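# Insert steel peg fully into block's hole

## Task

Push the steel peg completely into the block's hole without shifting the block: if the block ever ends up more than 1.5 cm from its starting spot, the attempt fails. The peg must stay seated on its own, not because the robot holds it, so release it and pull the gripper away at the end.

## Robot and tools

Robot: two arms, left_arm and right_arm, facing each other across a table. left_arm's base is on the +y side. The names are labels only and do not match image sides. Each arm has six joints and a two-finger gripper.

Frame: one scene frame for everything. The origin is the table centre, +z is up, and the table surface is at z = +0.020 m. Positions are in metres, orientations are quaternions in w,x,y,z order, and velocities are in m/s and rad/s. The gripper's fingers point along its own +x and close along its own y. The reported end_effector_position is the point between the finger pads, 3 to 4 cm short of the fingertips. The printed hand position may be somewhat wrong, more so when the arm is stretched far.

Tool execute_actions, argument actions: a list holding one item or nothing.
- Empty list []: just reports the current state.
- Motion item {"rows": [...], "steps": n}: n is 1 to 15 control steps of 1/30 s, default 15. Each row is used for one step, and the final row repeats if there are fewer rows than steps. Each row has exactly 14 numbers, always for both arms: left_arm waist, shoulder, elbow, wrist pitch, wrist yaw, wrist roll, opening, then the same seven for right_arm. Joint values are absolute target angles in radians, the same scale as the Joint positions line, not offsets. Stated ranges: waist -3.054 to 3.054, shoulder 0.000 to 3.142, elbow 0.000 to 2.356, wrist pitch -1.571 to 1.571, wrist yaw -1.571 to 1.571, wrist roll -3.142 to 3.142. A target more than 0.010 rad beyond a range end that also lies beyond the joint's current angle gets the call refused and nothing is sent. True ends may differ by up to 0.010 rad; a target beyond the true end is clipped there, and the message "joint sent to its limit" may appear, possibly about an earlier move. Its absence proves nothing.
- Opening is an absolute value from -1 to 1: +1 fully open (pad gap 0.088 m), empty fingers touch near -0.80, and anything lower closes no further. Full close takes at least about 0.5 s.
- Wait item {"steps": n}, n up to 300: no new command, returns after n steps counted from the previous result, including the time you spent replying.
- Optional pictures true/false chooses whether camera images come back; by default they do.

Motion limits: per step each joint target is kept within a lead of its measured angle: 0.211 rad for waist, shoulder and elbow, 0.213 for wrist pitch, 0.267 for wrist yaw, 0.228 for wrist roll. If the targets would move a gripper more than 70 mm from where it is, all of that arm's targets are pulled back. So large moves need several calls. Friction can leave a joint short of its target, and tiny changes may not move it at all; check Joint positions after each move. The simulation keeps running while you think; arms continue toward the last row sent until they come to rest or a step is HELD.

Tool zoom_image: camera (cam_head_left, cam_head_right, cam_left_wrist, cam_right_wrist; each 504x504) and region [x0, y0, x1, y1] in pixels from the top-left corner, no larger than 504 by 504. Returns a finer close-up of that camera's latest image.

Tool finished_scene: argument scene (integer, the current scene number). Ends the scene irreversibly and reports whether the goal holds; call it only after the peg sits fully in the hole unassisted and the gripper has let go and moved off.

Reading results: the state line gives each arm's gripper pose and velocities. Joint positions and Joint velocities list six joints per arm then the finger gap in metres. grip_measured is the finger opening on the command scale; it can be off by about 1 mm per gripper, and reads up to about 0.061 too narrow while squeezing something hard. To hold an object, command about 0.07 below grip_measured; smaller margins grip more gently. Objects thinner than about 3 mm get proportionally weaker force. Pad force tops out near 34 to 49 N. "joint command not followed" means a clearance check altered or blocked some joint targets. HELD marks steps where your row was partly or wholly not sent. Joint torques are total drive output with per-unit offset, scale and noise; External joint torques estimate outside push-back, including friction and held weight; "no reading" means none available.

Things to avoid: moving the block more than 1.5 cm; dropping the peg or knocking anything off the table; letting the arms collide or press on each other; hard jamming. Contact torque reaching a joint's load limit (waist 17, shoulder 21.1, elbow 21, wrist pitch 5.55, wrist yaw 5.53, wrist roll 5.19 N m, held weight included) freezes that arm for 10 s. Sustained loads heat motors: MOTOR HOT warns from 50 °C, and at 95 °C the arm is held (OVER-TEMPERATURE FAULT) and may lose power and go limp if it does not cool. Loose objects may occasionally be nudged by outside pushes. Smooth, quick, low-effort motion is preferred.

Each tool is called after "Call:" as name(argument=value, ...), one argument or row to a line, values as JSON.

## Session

Call:
execute_actions(
  actions=[],
)

Scene clock: 0.00 s of 4600.00 s.
left_arm: end_effector_position=(+0.0010, +0.0435, +0.2457) grip_measured=+1.000 end_effector_quat_wxyz=(+0.391, +0.148, +0.646, -0.639) end_effector_velocity=(-0.000, +0.002, -0.001) end_effector_angular_velocity=(+0.013, -0.004, +0.005) | right_arm: end_effector_position=(-0.1651, -0.2240, +0.2898) grip_measured=+0.988 end_effector_quat_wxyz=(+0.274, -0.190, +0.888, +0.317) end_effector_velocity=(-0.001, -0.002, +0.001) end_effector_angular_velocity=(-0.003, +0.007, +0.006)
Joint positions: left_arm=[ 0.344  1.788  1.571 -0.999  0.738 -0.332  0.088] | right_arm=[ 0.413  2.015  1.867 -1.478 -0.917  0.886  0.087]
Joint velocities: left_arm=[-0.002 -0.002 -0.002 -0.007 -0.007 -0.007  0.   ] | right_arm=[ 0.002 -0.002 -0.002 -0.007 -0.007 -0.007  0.   ]
Joint torques (N m, as the arm reports them, + toward a larger angle): no reading
External joint torques (N m, as the arm's controller estimates them; a push from outside toward a larger angle lowers the number): no reading
Heat: left arm: hottest wrist pitch 29 °C (+0.0 °C/min); right arm: hottest shoulder 30 °C (+0.0 °C/min).

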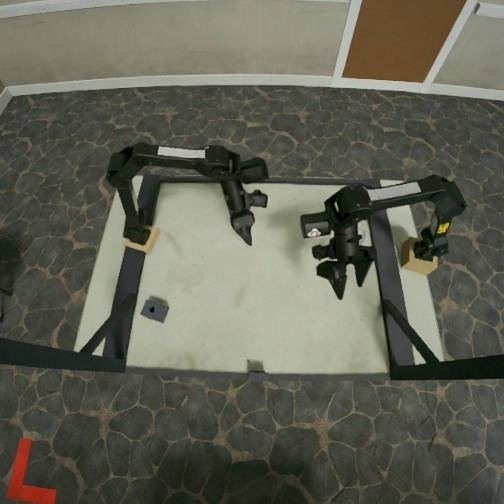

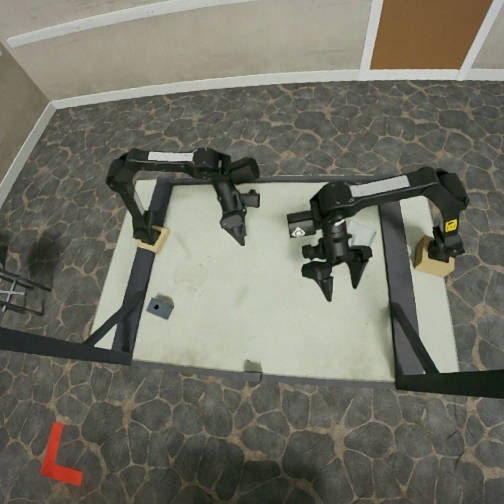

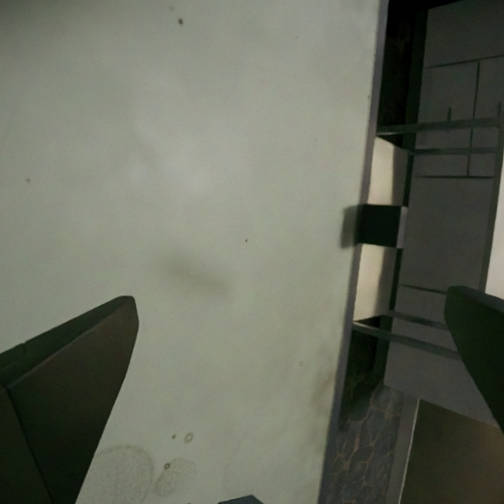

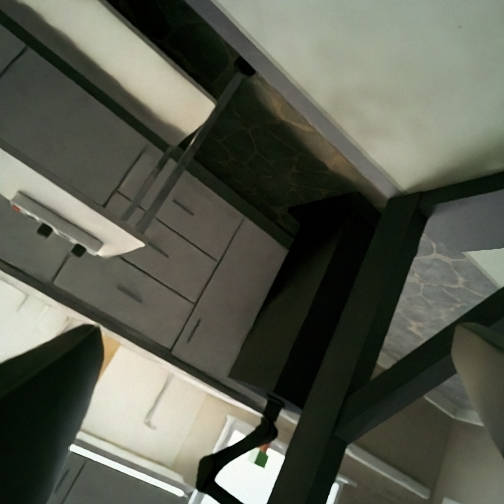

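Call:
execute_actions(
  actions=[
    {"rows":[[-0.93,1.623,1.402,-1.35,0,-1.196,1,-0.02,1.584,1.4,-1.3,0,0,1]],"steps":15},
  ],
  pictures=false,
)

Call:
execute_actions(
  actions=[
    {"rows":[[-0.93,1.623,1.402,-1.35,0,-1.196,1,-0.02,1.584,1.125,-1.119,0,0,1]],"steps":15},
  ],
  pictures=false,
)

Call:
execute_actions(
  actions=[
    {"steps":10},
  ],
)

Scene clock: 12.00 s of 4600.00 s.
left_arm: end_effector_position=(-0.1053, +0.2096, +0.1985) grip_measured=+1.000 end_effector_quat_wxyz=(+0.595, +0.368, +0.612, -0.368) end_effector_velocity=(-0.354, +0.288, -0.003) end_effector_angular_velocity=(-0.061, -0.218, -0.845) | right_arm: end_effector_position=(+0.0778, -0.2820, +0.2528) grip_measured=+0.988 end_effector_quat_wxyz=(+0.596, -0.327, +0.596, +0.427) end_effector_velocity=(+0.176, -0.076, -0.034) end_effector_angular_velocity=(-0.164, -1.243, +1.563)
Joint positions: left_arm=[-0.372  1.642  1.416 -1.342  0.024 -1.114  0.088] | right_arm=[-0.017  1.598  1.43  -1.307 -0.104  0.181  0.087]
Joint velocities: left_arm=[-1.673 -0.002 -0.012 -0.051 -0.212 -0.828  0.   ] | right_arm=[-0.095 -0.105 -0.173  0.051  1.077 -1.78  -0.   ]
Joint torques (N m, as the arm reports them, + toward a larger angle): left_arm=[-0.44 -7.57  3.57 -0.3  -0.08 -0.15] | right_arm=[ 0.81 -7.73  4.84  0.49 -0.12 -0.26]
External joint torques (N m, as the arm's controller estimates them; a push from outside toward a larger angle lowers the number): left_arm=[-0.4  -1.15 -1.88 -0.48 -0.05 -0.13] | right_arm=[-0.06 -1.82 -1.21 -0.12  0.09 -0.24]
Heat: left arm: hottest wrist pitch 29 °C (+0.0 °C/min); right arm: hottest shoulder 34 °C (+20.0 °C/min).
Steps of this call (steps 1 to 90: nothing new was sent; then 8.50 s passed at rest; steps 91 to 105: all 15 steps of this action). Readings (joint positions):
91: left_arm=[0.339 1.780 1.562 -1.004 0.714 -0.353] | right_arm=[0.409 2.002 1.852 -1.459 -0.902 0.867]
92: left_arm=[0.316 1.761 1.541 -1.041 0.650 -0.398] | right_arm=[0.391 1.972 1.811 -1.417 -0.845 0.818]
94: left_arm=[0.237 1.716 1.487 -1.144 0.546 -0.491] | right_arm=[0.318 1.907 1.735 -1.379 -0.746 0.737]
98: left_arm=[0.019 1.657 1.429 -1.301 0.276 -0.724] | right_arm=[0.148 1.761 1.595 -1.332 -0.550 0.574]
105: the state above

Scene clock: 12.50 s of 4600.00 s.
left_arm: end_effector_position=(-0.1977, +0.3351, +0.1992) grip_measured=+1.000 end_effector_quat_wxyz=(+0.499, +0.501, +0.501, -0.499) end_effector_velocity=(+0.004, +0.001, +0.001) end_effector_angular_velocity=(-0.006, -0.005, +0.005) | right_arm: end_effector_position=(+0.0851, -0.3135, +0.1810) grip_measured=+0.988 end_effector_quat_wxyz=(+0.563, -0.425, +0.565, +0.428) end_effector_velocity=(-0.001, -0.003, -0.004) end_effector_angular_velocity=(-0.005, +0.009, +0.005)
Joint positions: left_arm=[-0.926  1.638  1.414 -1.348  0.003 -1.193  0.088] | right_arm=[-0.018  1.586  1.139 -1.123 -0.005  0.008  0.087]
Joint velocities: left_arm=[-0.002 -0.012 -0.007 -0.007 -0.007 -0.007  0.   ] | right_arm=[-0.002 -0.002 -0.017  0.007 -0.007 -0.007 -0.   ]
Joint torques (N m, as the arm reports them, + toward a larger angle): left_arm=[-0.09 -7.06  3.58 -0.19 -0.14 -0.06] | right_arm=[-0.1  -7.24  4.82  0.26  0.16 -0.22]
External joint torques (N m, as the arm's controller estimates them; a push from outside toward a larger angle lowers the number): left_arm=[ 0.01 -1.11 -1.89 -0.47 -0.08 -0.06] | right_arm=[-0.11 -1.23 -1.1  -0.1   0.17 -0.22]
Heat: left arm: hottest wrist pitch 29 °C (+0.0 °C/min); right arm: hottest shoulder 34 °C (+19.2 °C/min).
Steps of this call (steps 1 to 15: all 15 steps of this action). Readings (joint positions):
1: left_arm=[-0.428 1.642 1.415 -1.344 0.018 -1.138] | right_arm=[-0.018 1.593 1.405 -1.280 -0.074 0.129]
2: left_arm=[-0.484 1.642 1.415 -1.344 0.013 -1.155] | right_arm=[-0.018 1.579 1.356 -1.213 -0.054 0.091]
4: left_arm=[-0.596 1.642 1.415 -1.345 0.008 -1.175] | right_arm=[-0.018 1.574 1.259 -1.169 -0.028 0.047]
8: left_arm=[-0.818 1.642 1.415 -1.346 0.005 -1.188] | right_arm=[-0.018 1.586 1.148 -1.138 -0.010 0.016]
15: the state above

Scene clock: 12.83 s of 4600.00 s.
left_arm: end_effector_position=(-0.1977, +0.3351, +0.1992) grip_measured=+1.000 end_effector_quat_wxyz=(+0.499, +0.501, +0.501, -0.499) end_effector_velocity=(+0.002, +0.002, +0.001) end_effector_angular_velocity=(-0.006, -0.005, +0.015) | right_arm: end_effector_position=(+0.0851, -0.3136, +0.1807) grip_measured=+0.988 end_effector_quat_wxyz=(+0.563, -0.426, +0.564, +0.428) end_effector_velocity=(-0.003, +0.003, +0.002) end_effector_angular_velocity=(+0.022, +0.017, +0.024)
Joint positions: left_arm=[-0.926  1.638  1.414 -1.348  0.003 -1.193  0.088] | right_arm=[-0.018  1.586  1.138 -1.122 -0.005  0.007  0.087]
Joint velocities: left_arm=[-0.007 -0.007 -0.002 -0.007 -0.007 -0.022  0.   ] | right_arm=[ 0.002 -0.007  0.002  0.007 -0.022 -0.022 -0.   ]
Joint torques (N m, as the arm reports them, + toward a larger angle): left_arm=[-0.35 -7.1   3.74 -0.19 -0.12 -0.12] | right_arm=[-0.16 -7.26  4.85  0.25  0.16 -0.25]
External joint torques (N m, as the arm's controller estimates them; a push from outside toward a larger angle lowers the number): left_arm=[-0.32 -1.03 -1.79 -0.45 -0.07 -0.12] | right_arm=[-0.2  -1.24 -1.07 -0.11  0.18 -0.25]
Heat: left arm: hottest wrist pitch 29 °C (+0.0 °C/min); right arm: hottest shoulder 34 °C (+18.7 °C/min).
Steps of this call (steps 1 to 10: the robot went on to your last target). Readings (joint positions):
1: left_arm=[-0.926 1.638 1.414 -1.348 0.003 -1.193] | right_arm=[-0.018 1.586 1.139 -1.123 -0.005 0.007]
2: left_arm=[-0.926 1.638 1.414 -1.348 0.003 -1.193] | right_arm=[-0.018 1.586 1.138 -1.122 -0.005 0.007]
4: left_arm=[-0.926 1.638 1.414 -1.348 0.003 -1.193] | right_arm=[-0.018 1.586 1.138 -1.122 -0.005 0.007]
8: left_arm=[-0.926 1.638 1.414 -1.348 0.003 -1.193] | right_arm=[-0.018 1.586 1.138 -1.122 -0.005 0.007]
10: the state above

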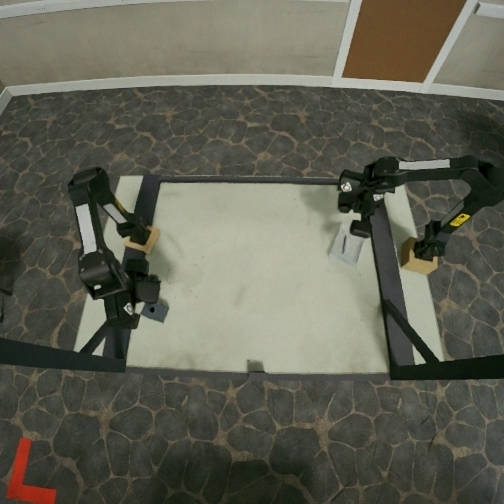

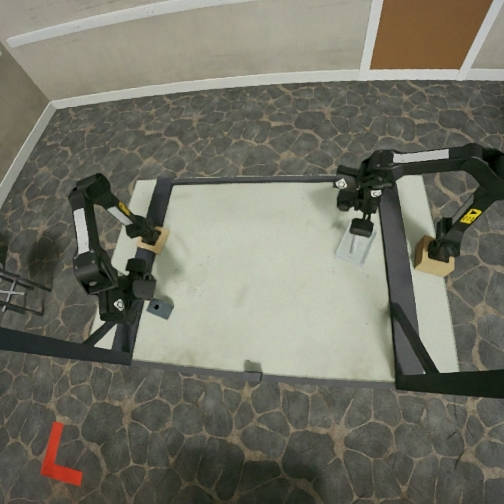

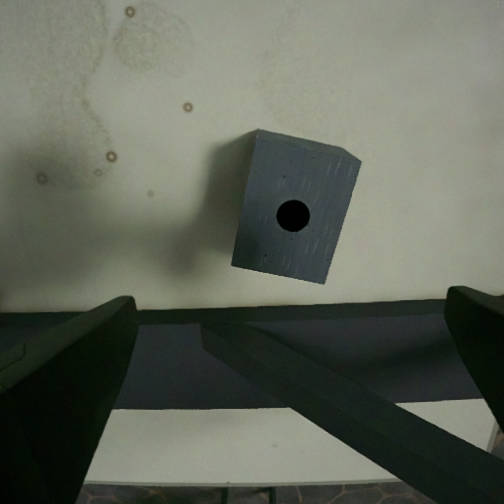

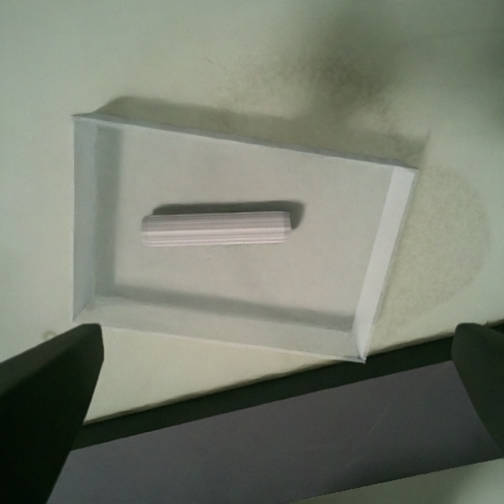

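Call:
execute_actions(
  actions=[
    {"rows":[[-0.7,1.65,1.6,-1.5,0,-0.9,1,-0.018,1.6,1.1,-1.07,0,0.5,0.6],[-0.7,1.65,1.6,-1.5,0,-0.9,1,-0.018,1.6,1.1,-1.07,0,0.5,0.6],[-0.7,1.65,1.6,-1.5,0,-0.9,1,-0.018,1.6,1.1,-1.07,0,0.5,0.4],[-0.7,1.65,1.6,-1.5,0,-0.9,1,-0.018,1.61,1.06,-1.02,0,1.545,0.15],[0.211,1.8,1.8,-1.55,0,0,0.2,-0.018,1.62,1.03,-0.98,0,1.545,0.15]],"steps":15},
  ],
  pictures=false,
)

Call:
execute_actions(
  actions=[
    {"rows":[[0.211,1.955,1.975,-1.55,0,0,0.2,-0.018,1.67,0.855,-0.777,0,1.55,0.15]],"steps":15},
  ],
  pictures=false,
)

Call:
execute_actions(
  actions=[
    {"steps":8},
  ],
)

Scene clock: 35.53 s of 4600.00 s.
left_arm: end_effector_position=(-0.0748, +0.1493, +0.2463) grip_measured=+0.223 end_effector_quat_wxyz=(+0.473, +0.522, +0.470, -0.532) end_effector_velocity=(+0.488, -0.250, +0.021) end_effector_angular_velocity=(-0.053, +0.004, -0.127) | right_arm: end_effector_position=(+0.0858, -0.3113, +0.1515) grip_measured=+0.161 end_effector_quat_wxyz=(+0.692, -0.145, +0.689, +0.158) end_effector_velocity=(-0.001, +0.001, +0.000) end_effector_angular_velocity=(+0.010, +0.039, -1.777)
Joint positions: left_arm=[-0.197  1.791  1.778 -1.543  0.002 -0.352  0.05 ] | right_arm=[-0.018  1.611  1.043 -0.984 -0.004  0.872  0.047]
Joint velocities: left_arm=[ 1.683 -0.002  0.081 -0.037  0.007  1.81  -0.012] | right_arm=[ 0.002 -0.002 -0.002  0.007 -0.007  1.78  -0.004]
Joint torques (N m, as the arm reports them, + toward a larger angle): left_arm=[ 0.27 -5.62  5.83 -0.29 -0.06  0.13] | right_arm=[ 0.02 -5.87  4.61  0.25  0.21  0.23]
External joint torques (N m, as the arm's controller estimates them; a push from outside toward a larger angle lowers the number): left_arm=[ 0.32  2.19  0.36 -0.45 -0.03  0.13] | right_arm=[ 0.01  0.16 -1.09 -0.13  0.17  0.23]
Heat: left arm: hottest shoulder 28 °C (-1.7 °C/min); right arm: hottest shoulder 34 °C (+6.8 °C/min).
Steps of this call (steps 1 to 15: the robot went on to your last target; steps 16 to 90: nothing new was sent; then 19.20 s passed at rest; steps 91 to 105: all 15 steps of this action). Readings (joint positions):
91: left_arm=[-0.918 1.638 1.428 -1.366 0.010 -1.164] | right_arm=[-0.018 1.586 1.135 -1.117 -0.005 0.033]
92: left_arm=[-0.883 1.645 1.461 -1.416 0.013 -1.101] | right_arm=[-0.018 1.586 1.129 -1.101 -0.004 0.098]
94: left_arm=[-0.783 1.648 1.523 -1.449 0.002 -1.002] | right_arm=[-0.018 1.588 1.116 -1.079 -0.004 0.216]
98: left_arm=[-0.586 1.732 1.714 -1.512 0.002 -0.778] | right_arm=[-0.018 1.602 1.060 -1.007 -0.004 0.455]
105: the state above

Scene clock: 36.03 s of 4600.00 s.
left_arm: end_effector_position=(+0.0523, +0.0732, +0.2423) grip_measured=+0.203 end_effector_quat_wxyz=(+0.498, +0.502, +0.478, -0.521) end_effector_velocity=(-0.020, -0.003, +0.010) end_effector_angular_velocity=(-0.031, +0.008, -0.088) | right_arm: end_effector_position=(+0.0815, -0.3275, +0.0977) grip_measured=+0.154 end_effector_quat_wxyz=(+0.701, +0.076, +0.704, -0.082) end_effector_velocity=(+0.000, +0.002, -0.002) end_effector_angular_velocity=(+0.013, +0.003, -0.156)
Joint positions: left_arm=[ 0.214  1.943  1.961 -1.549 -0.003 -0.006  0.049] | right_arm=[-0.018  1.665  0.865 -0.78  -0.003  1.528  0.047]
Joint velocities: left_arm=[-0.051 -0.002  0.037 -0.007  0.007  0.037 -0.   ] | right_arm=[-0.002  0.002 -0.007  0.022 -0.007  0.154 -0.   ]
Joint torques (N m, as the arm reports them, + toward a larger angle): left_arm=[ 0.04 -6.58  5.7  -0.09  0.13  0.14] | right_arm=[ 0.03 -6.23  4.25  0.13  0.2   0.21]
External joint torques (N m, as the arm's controller estimates them; a push from outside toward a larger angle lowers the number): left_arm=[-0.21  1.29  0.39 -0.45  0.16  0.14] | right_arm=[ 0.02 -0.47 -0.74 -0.11  0.14  0.2 ]
Heat: left arm: hottest shoulder 28 °C (-1.7 °C/min); right arm: hottest shoulder 34 °C (+6.7 °C/min).
Steps of this call (steps 1 to 15: all 15 steps of this action). Readings (joint positions):
1: left_arm=[-0.142 1.803 1.795 -1.553 0.001 -0.298] | right_arm=[-0.018 1.613 1.025 -0.959 -0.004 0.932]
2: left_arm=[-0.093 1.829 1.835 -1.564 -0.000 -0.250] | right_arm=[-0.018 1.613 0.987 -0.883 -0.003 0.991]
4: left_arm=[-0.003 1.877 1.904 -1.538 -0.000 -0.149] | right_arm=[-0.018 1.638 0.924 -0.836 -0.003 1.110]
8: left_arm=[0.170 1.934 1.943 -1.546 -0.003 -0.041] | right_arm=[-0.018 1.665 0.866 -0.796 -0.003 1.349]
15: the state above

Scene clock: 36.30 s of 4600.00 s.
left_arm: end_effector_position=(+0.0516, +0.0732, +0.2425) grip_measured=+0.203 end_effector_quat_wxyz=(+0.497, +0.503, +0.476, -0.523) end_effector_velocity=(-0.004, +0.006, +0.000) end_effector_angular_velocity=(+0.022, +0.006, -0.015) | right_arm: end_effector_position=(+0.0816, -0.3274, +0.0977) grip_measured=+0.153 end_effector_quat_wxyz=(+0.701, +0.081, +0.704, -0.087) end_effector_velocity=(+0.001, -0.001, +0.001) end_effector_angular_velocity=(-0.000, +0.008, -0.000)
Joint positions: left_arm=[ 0.212  1.943  1.962 -1.549 -0.002 -0.003  0.049] | right_arm=[-0.018  1.665  0.865 -0.78  -0.003  1.542  0.047]
Joint velocities: left_arm=[-0.007 -0.002 -0.002 -0.022  0.007  0.007 -0.   ] | right_arm=[-0.007 -0.002  0.002 -0.007 -0.007 -0.007 -0.   ]
Joint torques (N m, as the arm reports them, + toward a larger angle): left_arm=[-0.1  -6.39  6.   -0.09  0.1   0.11] | right_arm=[ 0.01 -5.99  4.2   0.2   0.2   0.27]
External joint torques (N m, as the arm's controller estimates them; a push from outside toward a larger angle lowers the number): left_arm=[-0.04  1.77  0.56 -0.47  0.1   0.11] | right_arm=[ 0.03 -0.17 -0.87 -0.07  0.14  0.26]
Heat: left arm: hottest shoulder 28 °C (-1.7 °C/min); right arm: hottest shoulder 34 °C (+6.6 °C/min).
Steps of this call (steps 1 to 8: the robot went on to your last target). Readings (joint positions):
1: left_arm=[0.212 1.943 1.962 -1.549 -0.002 -0.005] | right_arm=[-0.018 1.665 0.865 -0.780 -0.003 1.532]
2: left_arm=[0.212 1.943 1.962 -1.549 -0.002 -0.004] | right_arm=[-0.018 1.665 0.865 -0.780 -0.003 1.536]
4: left_arm=[0.212 1.943 1.962 -1.549 -0.002 -0.004] | right_arm=[-0.018 1.665 0.865 -0.780 -0.003 1.539]
8: the state above

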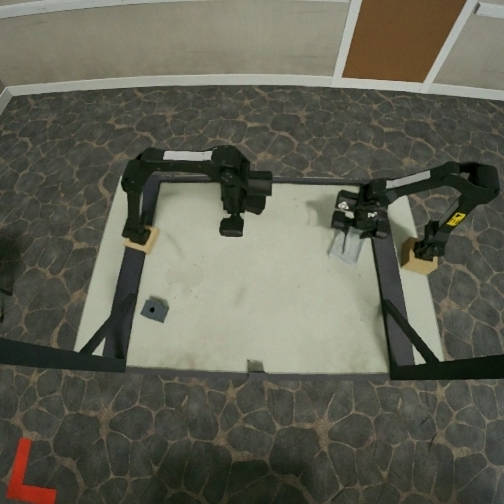

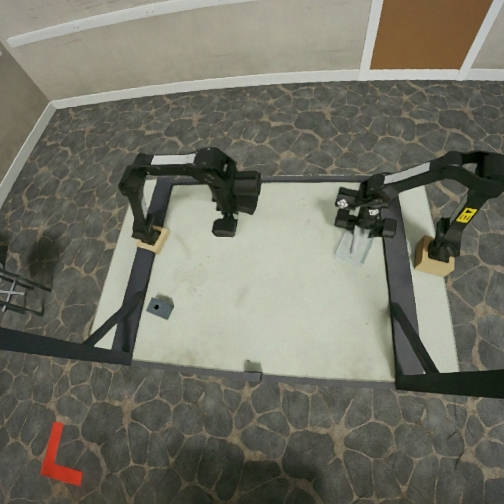

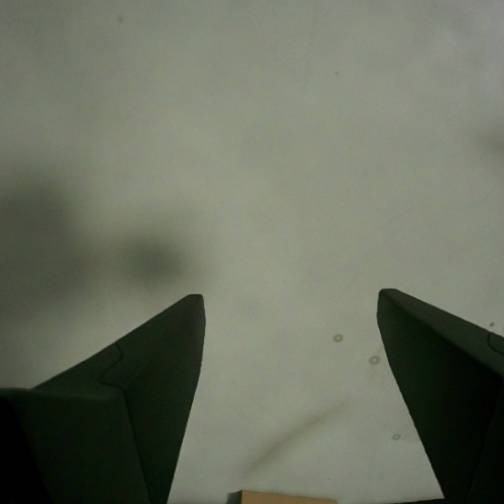

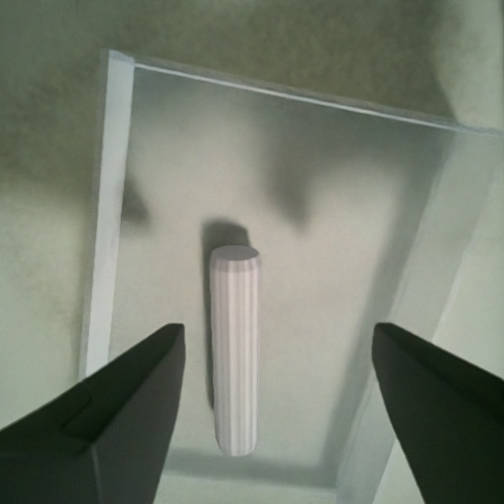

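Call:
execute_actions(
  actions=[
    {"rows":[[0.211,1.955,1.975,-1.55,0,0,0.2,-0.01,1.69,0.885,-0.77,0,1.56,0.1],[0.211,1.955,1.975,-1.55,0,0,0.2,0,1.705,0.9,-0.765,0,1.56,0.1],[0.211,1.955,1.975,-1.55,0,0,0.2,0,1.713,0.9,-0.76,0,1.56,0.1],[0.211,1.955,1.975,-1.55,0,0,0.2,0,1.725,0.88,-0.74,0,1.56,0.1],[0.211,1.955,1.975,-1.55,0,0,0.2,0,1.737,0.865,-0.715,0,1.56,0.1],[0.211,1.955,1.975,-1.55,0,0,0.2,0,1.75,0.85,-0.69,0,1.56,0.1],[0.211,1.955,1.975,-1.55,0,0,0.2,0,1.762,0.84,-0.671,0,1.56,0.1],[0.211,1.955,1.975,-1.55,0,0,0.2,0,1.775,0.832,-0.65,0,1.56,0.1],[0.211,1.955,1.975,-1.55,0,0,0.2,0,1.788,0.824,-0.628,0,1.56,0.1]],"steps":15},
  ],
)

Scene clock: 53.60 s of 4600.00 s.
left_arm: end_effector_position=(+0.0516, +0.0732, +0.2425) grip_measured=+0.203 end_effector_quat_wxyz=(+0.497, +0.503, +0.476, -0.523) end_effector_velocity=(+0.003, +0.003, +0.002) end_effector_angular_velocity=(+0.001, -0.022, +0.006) | right_arm: end_effector_position=(+0.0797, -0.3187, +0.0647) grip_measured=+0.104 end_effector_quat_wxyz=(+0.701, +0.080, +0.704, -0.085) end_effector_velocity=(+0.005, +0.012, -0.001) end_effector_angular_velocity=(+0.057, -0.022, +0.005)
Joint positions: left_arm=[ 0.212  1.943  1.962 -1.549 -0.002 -0.003  0.049] | right_arm=[-0.003  1.775  0.834 -0.638 -0.003  1.553  0.044]
Joint velocities: left_arm=[-0.002 -0.007 -0.002 -0.007 -0.022 -0.007 -0.   ] | right_arm=[-0.002  0.002 -0.002  0.066  0.007 -0.007 -0.   ]
Joint torques (N m, as the arm reports them, + toward a larger angle): left_arm=[-0.07 -6.33  5.9  -0.07  0.08  0.09] | right_arm=[ 0.18 -5.57  3.92  0.22  0.19  0.25]
External joint torques (N m, as the arm's controller estimates them; a push from outside toward a larger angle lowers the number): left_arm=[-0.07  1.92  0.39 -0.46  0.09  0.09] | right_arm=[ 0.19  0.8  -0.82 -0.07  0.12  0.25]
Heat: left arm: hottest shoulder 29 °C (+0.0 °C/min); right arm: hottest shoulder 34 °C (+4.5 °C/min).
Steps of this call (steps 1 to 30: the robot went on to your last target; steps 31 to 90: nothing new was sent; then 13.80 s passed at rest; steps 91 to 105: all 15 steps of this action). Readings (joint positions):
91: left_arm=[0.212 1.943 1.962 -1.549 -0.002 -0.003] | right_arm=[-0.018 1.666 0.866 -0.779 -0.003 1.544]
92: left_arm=[0.212 1.943 1.962 -1.549 -0.002 -0.003] | right_arm=[-0.017 1.669 0.868 -0.779 -0.003 1.547]
94: left_arm=[0.212 1.943 1.962 -1.549 -0.002 -0.003] | right_arm=[-0.010 1.685 0.877 -0.766 -0.003 1.550]
98: left_arm=[0.212 1.943 1.962 -1.549 -0.002 -0.003] | right_arm=[-0.003 1.727 0.867 -0.702 -0.003 1.552]
105: the state above

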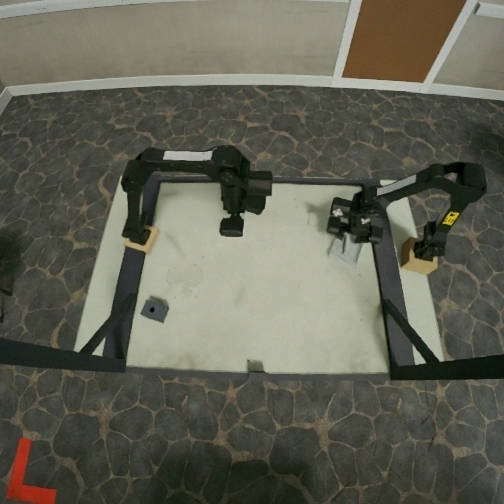

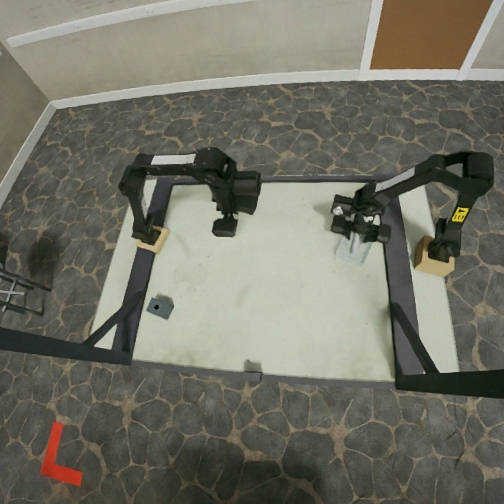

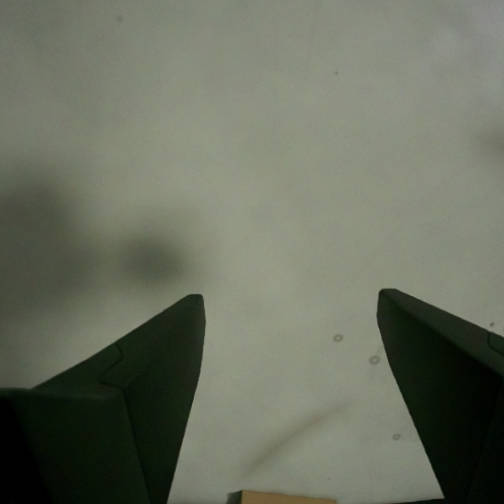

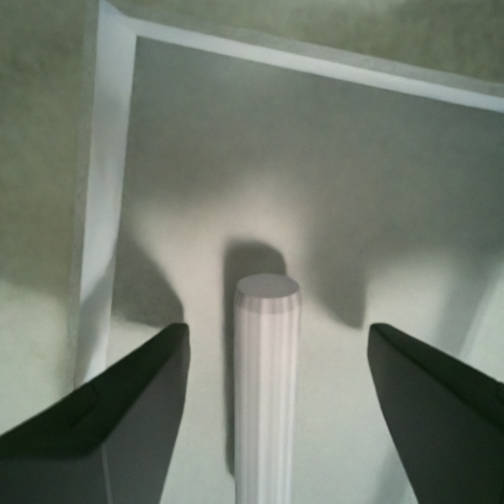

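Call:
execute_actions(
  actions=[
    {"rows":[[0.211,1.955,1.975,-1.55,0,0,0.2,-0.008,1.796,0.824,-0.618,0,1.56,0],[0.211,1.955,1.975,-1.55,0,0,0.2,-0.012,1.804,0.824,-0.607,0,1.56,-0.1],[0.211,1.955,1.975,-1.55,0,0,0.2,-0.012,1.804,0.824,-0.607,0,1.56,-0.2],[0.211,1.955,1.975,-1.55,0,0,0.2,-0.012,1.804,0.824,-0.607,0,1.56,-0.25],[0.211,1.955,1.975,-1.55,0,0,0.2,-0.012,1.804,0.824,-0.607,0,1.56,-0.3],[0.211,1.955,1.975,-1.55,0,0,0.2,-0.012,1.804,0.824,-0.607,0,1.56,-0.35],[0.211,1.955,1.975,-1.55,0,0,0.2,-0.012,1.804,0.824,-0.607,0,1.56,-0.4],[0.211,1.955,1.975,-1.55,0,0,0.2,-0.012,1.804,0.824,-0.607,0,1.56,-0.45],[0.211,1.955,1.975,-1.55,0,0,0.2,-0.012,1.804,0.824,-0.607,0,1.56,-0.5],[0.211,1.955,1.975,-1.55,0,0,0.2,-0.012,1.804,0.824,-0.607,0,1.56,-0.55],[0.211,1.955,1.975,-1.55,0,0,0.2,-0.012,1.804,0.824,-0.607,0,1.56,-0.6]],"steps":15},
  ],
)

Scene clock: 62.90 s of 4600.00 s.
left_arm: end_effector_position=(+0.0516, +0.0732, +0.2425) grip_measured=+0.203 end_effector_quat_wxyz=(+0.497, +0.503, +0.476, -0.523) end_effector_velocity=(-0.002, +0.003, -0.001) end_effector_angular_velocity=(+0.013, +0.007, +0.005) | right_arm: end_effector_position=(+0.0823, -0.3154, +0.0608) grip_measured=-0.533 end_effector_quat_wxyz=(+0.701, +0.086, +0.703, -0.083) end_effector_velocity=(-0.003, -0.004, +0.001) end_effector_angular_velocity=(-0.011, +0.026, +0.000)
Joint positions: left_arm=[ 0.212  1.943  1.962 -1.549 -0.002 -0.003  0.049] | right_arm=[-0.009  1.79   0.834 -0.61  -0.003  1.553  0.013]
Joint velocities: left_arm=[-0.002 -0.002 -0.007 -0.007  0.007 -0.007  0.   ] | right_arm=[-0.007 -0.007 -0.002 -0.022 -0.022 -0.007  0.   ]
Joint torques (N m, as the arm reports them, + toward a larger angle): left_arm=[-0.05 -6.32  5.89 -0.07  0.09  0.08] | right_arm=[-0.23 -5.59  3.83  0.24  0.2   0.23]
External joint torques (N m, as the arm's controller estimates them; a push from outside toward a larger angle lowers the number): left_arm=[-0.05  1.77  0.46 -0.46  0.1   0.08] | right_arm=[-0.23  0.73 -0.74 -0.05  0.14  0.23]
Heat: left arm: hottest shoulder 29 °C (+0.0 °C/min); right arm: hottest shoulder 33 °C (+2.0 °C/min).
Steps of this call (steps 1 to 15: the robot went on to your last target; steps 16 to 90: nothing new was sent; then 5.80 s passed at rest; steps 91 to 105: all 15 steps of this action). Readings (joint positions):
91: left_arm=[0.212 1.943 1.962 -1.549 -0.002 -0.003] | right_arm=[-0.003 1.776 0.834 -0.630 -0.003 1.553]
92: left_arm=[0.212 1.943 1.962 -1.549 -0.002 -0.003] | right_arm=[-0.003 1.778 0.834 -0.626 -0.003 1.553]
94: left_arm=[0.212 1.943 1.962 -1.549 -0.002 -0.003] | right_arm=[-0.006 1.785 0.834 -0.615 -0.003 1.553]
98: left_arm=[0.212 1.943 1.962 -1.549 -0.002 -0.003] | right_arm=[-0.009 1.790 0.834 -0.612 -0.003 1.553]
105: the state above

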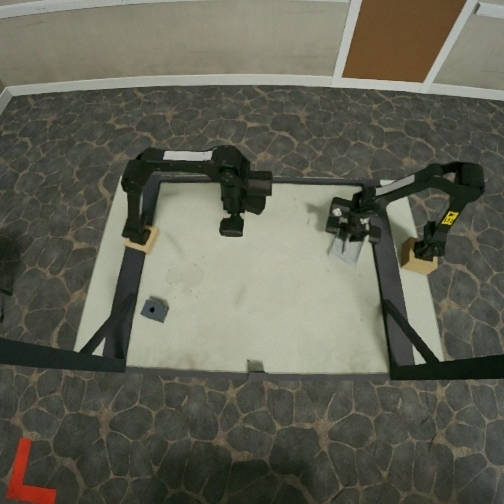

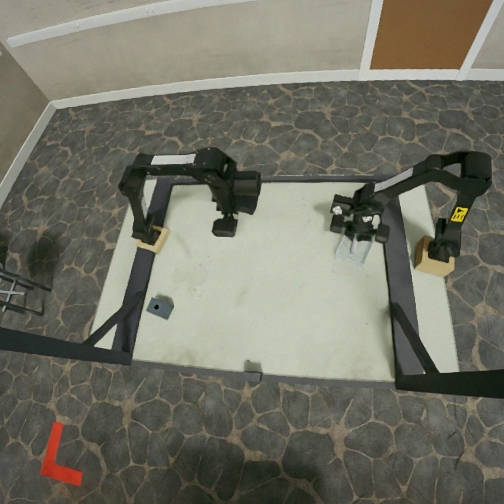

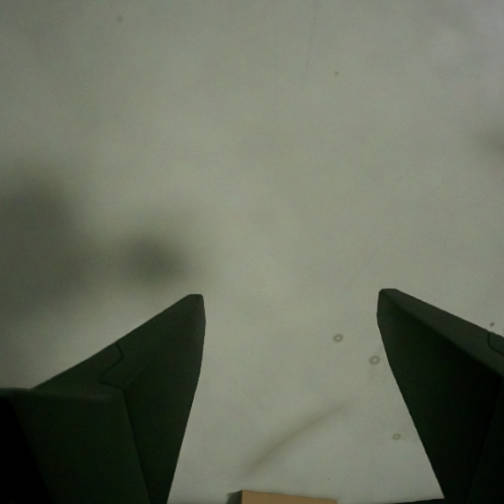

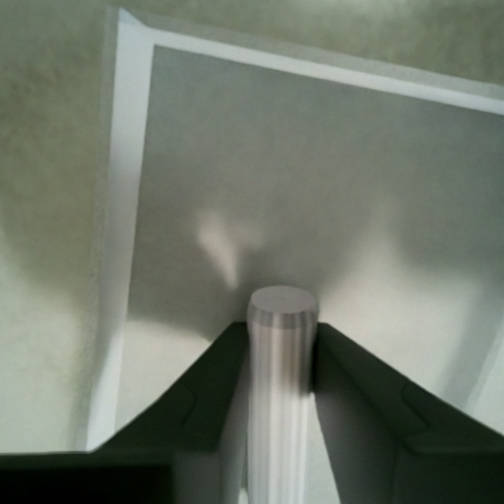

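Call:
execute_actions(
  actions=[
    {"rows":[[0.211,1.955,1.975,-1.55,0,0,0.2,-0.009,1.765,0.855,-0.635,0,1.56,-0.6],[0.211,1.955,1.975,-1.55,0,0,0.2,-0.009,1.745,0.865,-0.665,0,1.56,-0.6],[0.211,1.955,1.975,-1.55,0,0,0.2,-0.009,1.725,0.88,-0.7,0,1.56,-0.6],[0.211,1.955,1.975,-1.55,0,0,0.2,-0.009,1.705,0.895,-0.735,0,1.56,-0.6],[0.211,1.955,1.975,-1.55,0,0,0.2,-0.009,1.685,0.91,-0.77,0,1.56,-0.6],[0.211,1.955,1.975,-1.55,0,0,0.2,-0.009,1.665,0.925,-0.8,0,1.56,-0.6],[0.211,1.955,1.975,-1.55,0,0,0.2,-0.009,1.65,0.94,-0.82,0,1.56,-0.6],[0.211,1.955,1.975,-1.55,0,0,0.2,-0.009,1.64,0.95,-0.82,0,1.56,-0.6],[0.211,1.955,1.975,-1.55,0,0,0.2,0,1.64,0.95,-0.8,0,1.58,-0.6],[0.211,1.955,1.975,-1.55,0,0,0.2,0.01,1.64,0.95,-0.77,0,1.61,-0.6],[0.211,1.955,1.975,-1.55,0,0,0.2,0.02,1.64,0.95,-0.73,0,1.65,-0.6],[0.211,1.955,1.975,-1.55,0,0,0.2,0.03,1.64,0.95,-0.68,0,1.69,-0.6],[0.211,1.955,1.975,-1.55,0,0,0.2,0.045,1.64,0.95,-0.63,0,1.73,-0.6],[0.211,1.955,1.975,-1.55,0,0,0.2,0.06,1.645,0.94,-0.58,0,1.77,-0.6],[0.211,1.955,1.975,-1.55,0,0,0.2,0.075,1.65,0.93,-0.5,0,1.82,-0.6]],"steps":15},
  ],
  pictures=false,
)

Call:
execute_actions(
  actions=[
    {"rows":[[0.211,1.955,1.975,-1.55,0,0,0.2,0.1,1.66,0.92,-0.3,0,1.9,-0.6],[0.211,1.955,1.975,-1.55,0,0,0.2,0.12,1.67,0.91,-0.2,0,1.95,-0.6],[0.211,1.955,1.975,-1.55,0,0,0.2,0.14,1.68,0.9,-0.1,0,2.0,-0.6],[0.211,1.955,1.975,-1.55,0,0,0.2,0.16,1.69,0.9,0,0,2.05,-0.6],[0.211,1.955,1.975,-1.55,0,0,0.2,0.18,1.7,0.89,0.1,0,2.1,-0.6],[0.211,1.955,1.975,-1.55,0,0,0.2,0.199,1.71,0.89,0.2,0,2.15,-0.6],[0.211,1.955,1.975,-1.55,0,0,0.2,0.199,1.72,0.88,0.3,0,2.2,-0.6],[0.211,1.955,1.975,-1.55,0,0,0.2,0.199,1.73,0.88,0.3,0,2.25,-0.6],[0.211,1.955,1.975,-1.55,0,0,0.2,0.199,1.74,0.87,0.3,0,2.3,-0.6],[0.211,1.955,1.975,-1.55,0,0,0.2,0.199,1.755,0.87,0.4,0,2.35,-0.6],[0.211,1.955,1.975,-1.55,0,0,0.2,0.199,1.77,0.86,0.4,0,2.4,-0.6],[0.211,1.955,1.975,-1.55,0,0,0.2,0.199,1.785,0.86,0.5,0,2.45,-0.6],[0.211,1.955,1.975,-1.55,0,0,0.2,0.199,1.8,0.85,0.5,0,2.5,-0.6],[0.211,1.955,1.975,-1.55,0,0,0.2,0.199,1.82,0.85,0.5,0,2.55,-0.6],[0.211,1.955,1.975,-1.55,0,0,0.2,0.199,1.84,0.85,0.5,0,2.6,-0.6]],"steps":15},
  ],
  pictures=false,
)

Call:
execute_actions(
  actions=[
    {"rows":[[0.211,1.955,1.975,-1.55,0,0,0.2,0.199,1.86,0.84,0.6,0,2.65,-0.6],[0.211,1.955,1.975,-1.55,0,0,0.2,0.199,1.88,0.84,0.7,0,2.7,-0.6],[0.211,1.955,1.975,-1.55,0,0,0.2,0.199,1.9,0.84,0.8,0,2.75,-0.6],[0.211,1.955,1.975,-1.55,0,0,0.2,0.199,1.92,0.84,0.8,0,2.8,-0.6],[0.211,1.955,1.975,-1.55,0,0,0.2,0.199,1.94,0.84,0.9,0,2.85,-0.6],[0.211,1.955,1.975,-1.55,0,0,0.2,0.199,1.96,0.83,0.9,0,2.9,-0.6],[0.211,1.955,1.975,-1.55,0,0,0.2,0.199,1.98,0.83,1.0,0,2.95,-0.6],[0.211,1.955,1.975,-1.55,0,0,0.2,0.199,2.0,0.83,1.0,0,3.0,-0.6],[0.211,1.955,1.975,-1.55,0,0,0.2,0.199,2.02,0.83,1.1,0,3.05,-0.6],[0.211,1.955,1.975,-1.55,0,0,0.2,0.199,2.045,0.83,1.1,0,3.1,-0.6],[0.211,1.955,1.975,-1.55,0,0,0.2,0.199,2.07,0.83,1.2,0,3.14,-0.6],[0.211,1.955,1.975,-1.55,0,0,0.2,0.199,2.095,0.83,1.2,0,3.14,-0.6],[0.211,1.955,1.975,-1.55,0,0,0.2,0.199,2.12,0.83,1.25,0,3.14,-0.6],[0.211,1.955,1.975,-1.55,0,0,0.2,0.199,2.15,0.84,1.3,0,3.14,-0.6],[0.211,1.955,1.975,-1.55,0,0,0.2,0.199,2.18,0.84,1.3,0,3.14,-0.6]],"steps":15},
  ],
  pictures=false,
)

Call:
execute_actions(
  actions=[
    {"rows":[[0.211,1.955,1.975,-1.55,0,0,0.2,0.199,2.21,0.85,1.35,0,3.14,-0.6],[0.211,1.955,1.975,-1.55,0,0,0.2,0.199,2.24,0.86,1.38,0,3.14,-0.6],[0.211,1.955,1.975,-1.55,0,0,0.2,0.199,2.27,0.87,1.4,0,3.14,-0.6],[0.211,1.955,1.975,-1.55,0,0,0.2,0.199,2.3,0.88,1.42,0,3.14,-0.6],[0.211,1.955,1.975,-1.55,0,0,0.2,0.199,2.33,0.9,1.44,0,3.14,-0.6],[0.211,1.955,1.975,-1.55,0,0,0.2,0.199,2.36,0.92,1.45,0,3.14,-0.6],[0.211,1.955,1.975,-1.55,0,0,0.2,0.199,2.39,0.95,1.45,0,3.14,-0.6],[0.211,1.955,1.975,-1.55,0,0,0.2,0.199,2.41,0.98,1.44,0,3.14,-0.6]],"steps":15},
  ],
)

Scene clock: 113.73 s of 4600.00 s.
left_arm: end_effector_position=(+0.0516, +0.0732, +0.2425) grip_measured=+0.203 end_effector_quat_wxyz=(+0.497, +0.503, +0.476, -0.523) end_effector_velocity=(+0.000, +0.002, +0.000) end_effector_angular_velocity=(+0.007, -0.008, -0.009) | right_arm: end_effector_position=(+0.0805, -0.2704, +0.1232) grip_measured=-0.533 end_effector_quat_wxyz=(+0.695, +0.199, +0.690, -0.047) end_effector_velocity=(-0.057, +0.312, +0.059) end_effector_angular_velocity=(+1.420, -0.045, -0.762)
Joint positions: left_arm=[ 0.212  1.943  1.962 -1.549 -0.002 -0.003  0.049] | right_arm=[ 0.034  1.648  0.939 -0.647 -0.002  1.707  0.013]
Joint velocities: left_arm=[-0.002 -0.002 -0.002 -0.007 -0.007  0.007  0.   ] | right_arm=[ 0.388 -0.007 -0.037  1.429 -0.007  1.179  0.   ]
Joint torques (N m, as the arm reports them, + toward a larger angle): left_arm=[-0.04 -6.34  5.89 -0.07  0.08  0.09] | right_arm=[ 0.54 -7.07  5.59  0.98  0.13  0.24]
External joint torques (N m, as the arm's controller estimates them; a push from outside toward a larger angle lowers the number): left_arm=[-0.05  1.78  0.44 -0.47  0.09  0.09] | right_arm=[ 0.25 -0.87 -0.15  0.02  0.12  0.27]
Heat: left arm: hottest shoulder 29 °C (+0.0 °C/min); right arm: hottest shoulder 33 °C (-1.0 °C/min).
Steps of this call (steps 1 to 15: the robot went on to your last target; steps 16 to 90: nothing new was sent; then 47.33 s passed at rest; steps 91 to 105: all 15 steps of this action). Readings (joint positions):
91: left_arm=[0.212 1.943 1.962 -1.549 -0.002 -0.003] | right_arm=[-0.009 1.789 0.834 -0.611 -0.003 1.553]
92: left_arm=[0.212 1.943 1.962 -1.549 -0.002 -0.003] | right_arm=[-0.009 1.787 0.837 -0.618 -0.003 1.553]
94: left_arm=[0.212 1.943 1.962 -1.549 -0.002 -0.003] | right_arm=[-0.009 1.770 0.850 -0.664 -0.003 1.553]
98: left_arm=[0.212 1.943 1.962 -1.549 -0.002 -0.003] | right_arm=[-0.009 1.698 0.900 -0.771 -0.003 1.553]
105: the state above

Scene clock: 114.23 s of 4600.00 s.
left_arm: end_effector_position=(+0.0516, +0.0732, +0.2425) grip_measured=+0.203 end_effector_quat_wxyz=(+0.497, +0.503, +0.476, -0.523) end_effector_velocity=(+0.000, +0.003, +0.001) end_effector_angular_velocity=(+0.007, -0.007, +0.005) | right_arm: end_effector_position=(+0.0363, -0.1382, +0.1457) grip_measured=-0.532 end_effector_quat_wxyz=(+0.454, +0.559, +0.694, -0.021) end_effector_velocity=(+0.010, +0.188, +0.035) end_effector_angular_velocity=(+1.131, +1.074, -0.969)
Joint positions: left_arm=[ 0.212  1.943  1.962 -1.549 -0.002 -0.003  0.049] | right_arm=[ 0.198  1.78   0.868  0.2   -0.001  2.457  0.013]
Joint velocities: left_arm=[-0.002 -0.007 -0.007 -0.007 -0.007 -0.007 -0.   ] | right_arm=[-0.002  0.491 -0.095  1.663 -0.007  1.487 -0.   ]
Joint torques (N m, as the arm reports them, + toward a larger angle): left_arm=[-0.04 -6.33  5.91 -0.07  0.09  0.08] | right_arm=[ 0.1  -6.86  5.19  1.58  0.07  0.21]
External joint torques (N m, as the arm's controller estimates them; a push from outside toward a larger angle lowers the number): left_arm=[-0.05  1.82  0.45 -0.47  0.1   0.08] | right_arm=[ 0.07  0.69 -0.88  0.    0.05  0.25]
Heat: left arm: hottest shoulder 29 °C (+0.0 °C/min); right arm: hottest shoulder 33 °C (-1.0 °C/min).
Steps of this call (steps 1 to 15: all 15 steps of this action). Readings (joint positions):
1: left_arm=[0.212 1.943 1.962 -1.549 -0.002 -0.003] | right_arm=[0.048 1.648 0.936 -0.593 -0.001 1.753]
2: left_arm=[0.212 1.943 1.962 -1.549 -0.002 -0.003] | right_arm=[0.064 1.649 0.934 -0.533 -0.001 1.805]
4: left_arm=[0.212 1.943 1.962 -1.549 -0.002 -0.003] | right_arm=[0.102 1.655 0.927 -0.417 -0.001 1.906]
8: left_arm=[0.212 1.943 1.962 -1.549 -0.002 -0.003] | right_arm=[0.177 1.691 0.905 -0.192 -0.001 2.107]
15: the state above

Scene clock: 114.73 s of 4600.00 s.
left_arm: end_effector_position=(+0.0516, +0.0732, +0.2425) grip_measured=+0.203 end_effector_quat_wxyz=(+0.497, +0.503, +0.476, -0.523) end_effector_velocity=(+0.000, +0.001, +0.001) end_effector_angular_velocity=(+0.002, -0.007, +0.005) | right_arm: end_effector_position=(+0.0394, -0.0771, +0.1574) grip_measured=-0.532 end_effector_quat_wxyz=(+0.086, +0.719, +0.687, -0.062) end_effector_velocity=(+0.005, +0.054, -0.013) end_effector_angular_velocity=(+0.924, +0.246, -0.072)
Joint positions: left_arm=[ 0.212  1.943  1.962 -1.549 -0.002 -0.003  0.049] | right_arm=[ 0.198  2.09   0.84   1.042 -0.001  3.103  0.013]
Joint velocities: left_arm=[-0.002 -0.002  0.002 -0.007 -0.007 -0.007 -0.   ] | right_arm=[-0.002  0.784  0.002  1.692  0.007  0.3   -0.   ]
Joint torques (N m, as the arm reports them, + toward a larger angle): left_arm=[-0.01 -6.32  5.89 -0.07  0.08  0.09] | right_arm=[ 0.06 -8.04  5.01  1.76  0.06  0.28]
External joint torques (N m, as the arm's controller estimates them; a push from outside toward a larger angle lowers the number): left_arm=[-0.01  1.79  0.42 -0.47  0.1   0.09] | right_arm=[0.1  0.39 0.39 0.03 0.05 0.28]
Heat: left arm: hottest shoulder 29 °C (+0.0 °C/min); right arm: hottest shoulder 33 °C (-1.0 °C/min).
joint sent to its limit (right arm) — the command would take joint 6 (wrist roll) past its upper limit, so that joint was sent only as far as its limit.
Steps of this call (steps 1 to 15: all 15 steps of this action). Readings (joint positions):
1: left_arm=[0.212 1.943 1.962 -1.549 -0.002 -0.003] | right_arm=[0.198 1.797 0.864 0.257 -0.001 2.507]
2: left_arm=[0.212 1.943 1.962 -1.549 -0.002 -0.003] | right_arm=[0.198 1.815 0.861 0.314 -0.001 2.557]
4: left_arm=[0.212 1.943 1.962 -1.549 -0.002 -0.003] | right_arm=[0.198 1.854 0.855 0.425 -0.001 2.657]
8: left_arm=[0.212 1.943 1.962 -1.549 -0.002 -0.003] | right_arm=[0.198 1.934 0.845 0.648 -0.001 2.857]
15: the state above

Scene clock: 115.23 s of 4600.00 s.
left_arm: end_effector_position=(+0.0516, +0.0732, +0.2425) grip_measured=+0.203 end_effector_quat_wxyz=(+0.497, +0.503, +0.476, -0.523) end_effector_velocity=(-0.000, -0.000, -0.001) end_effector_angular_velocity=(-0.002, +0.008, +0.009) | right_arm: end_effector_position=(+0.0408, -0.0504, +0.1319) grip_measured=-0.532 end_effector_quat_wxyz=(+0.004, +0.724, +0.689, +0.003) end_effector_velocity=(+0.004, +0.015, +0.031) end_effector_angular_velocity=(+0.124, -0.014, +0.000)
Joint positions: left_arm=[ 0.212  1.943  1.962 -1.549 -0.002 -0.003  0.049] | right_arm=[ 0.198  2.395  0.963  1.431 -0.001  3.131  0.013]
Joint velocities: left_arm=[ 0.002 -0.002 -0.007  0.007  0.007 -0.007  0.   ] | right_arm=[-0.007  0.007  0.066  0.066 -0.007 -0.007 -0.   ]
Joint torques (N m, as the arm reports them, + toward a larger angle): left_arm=[-0.04 -6.33  5.88 -0.08  0.07  0.08] | right_arm=[ 0.09 -9.8   5.58  1.9   0.05  0.25]
External joint torques (N m, as the arm's controller estimates them; a push from outside toward a larger angle lowers the number): left_arm=[-0.12  1.75  0.45 -0.49  0.09  0.08] | right_arm=[0.2  0.22 1.49 0.   0.04 0.26]
Heat: left arm: hottest shoulder 29 °C (+0.0 °C/min); right arm: hottest shoulder 33 °C (-1.0 °C/min).
joint sent to its limit (right arm) — the command would take joint 6 (wrist roll) past its upper limit, so that joint was sent only as far as its limit.
Steps of this call (steps 1 to 15: all 15 steps of this action). Readings (joint positions):
1: left_arm=[0.212 1.943 1.962 -1.549 -0.002 -0.003] | right_arm=[0.198 2.117 0.840 1.099 -0.001 3.111]
2: left_arm=[0.212 1.943 1.962 -1.549 -0.002 -0.003] | right_arm=[0.198 2.145 0.841 1.155 -0.001 3.118]
4: left_arm=[0.212 1.943 1.962 -1.549 -0.002 -0.003] | right_arm=[0.198 2.206 0.848 1.264 -0.001 3.125]
8: left_arm=[0.212 1.943 1.962 -1.549 -0.002 -0.003] | right_arm=[0.198 2.324 0.905 1.401 -0.001 3.130]
15: the state above

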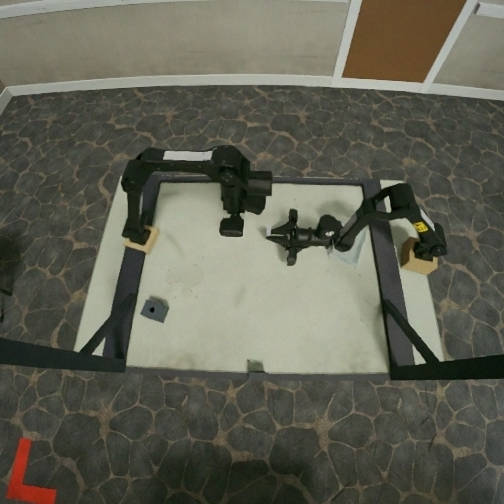

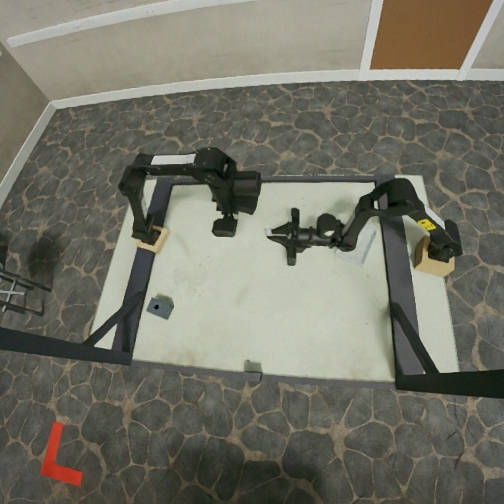

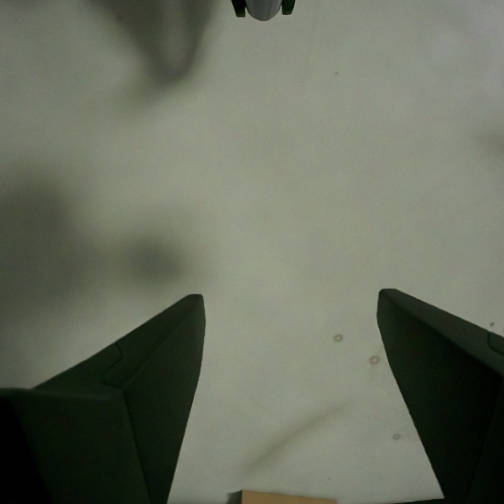

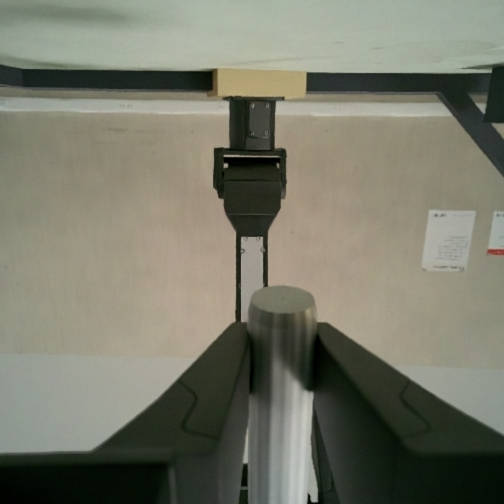

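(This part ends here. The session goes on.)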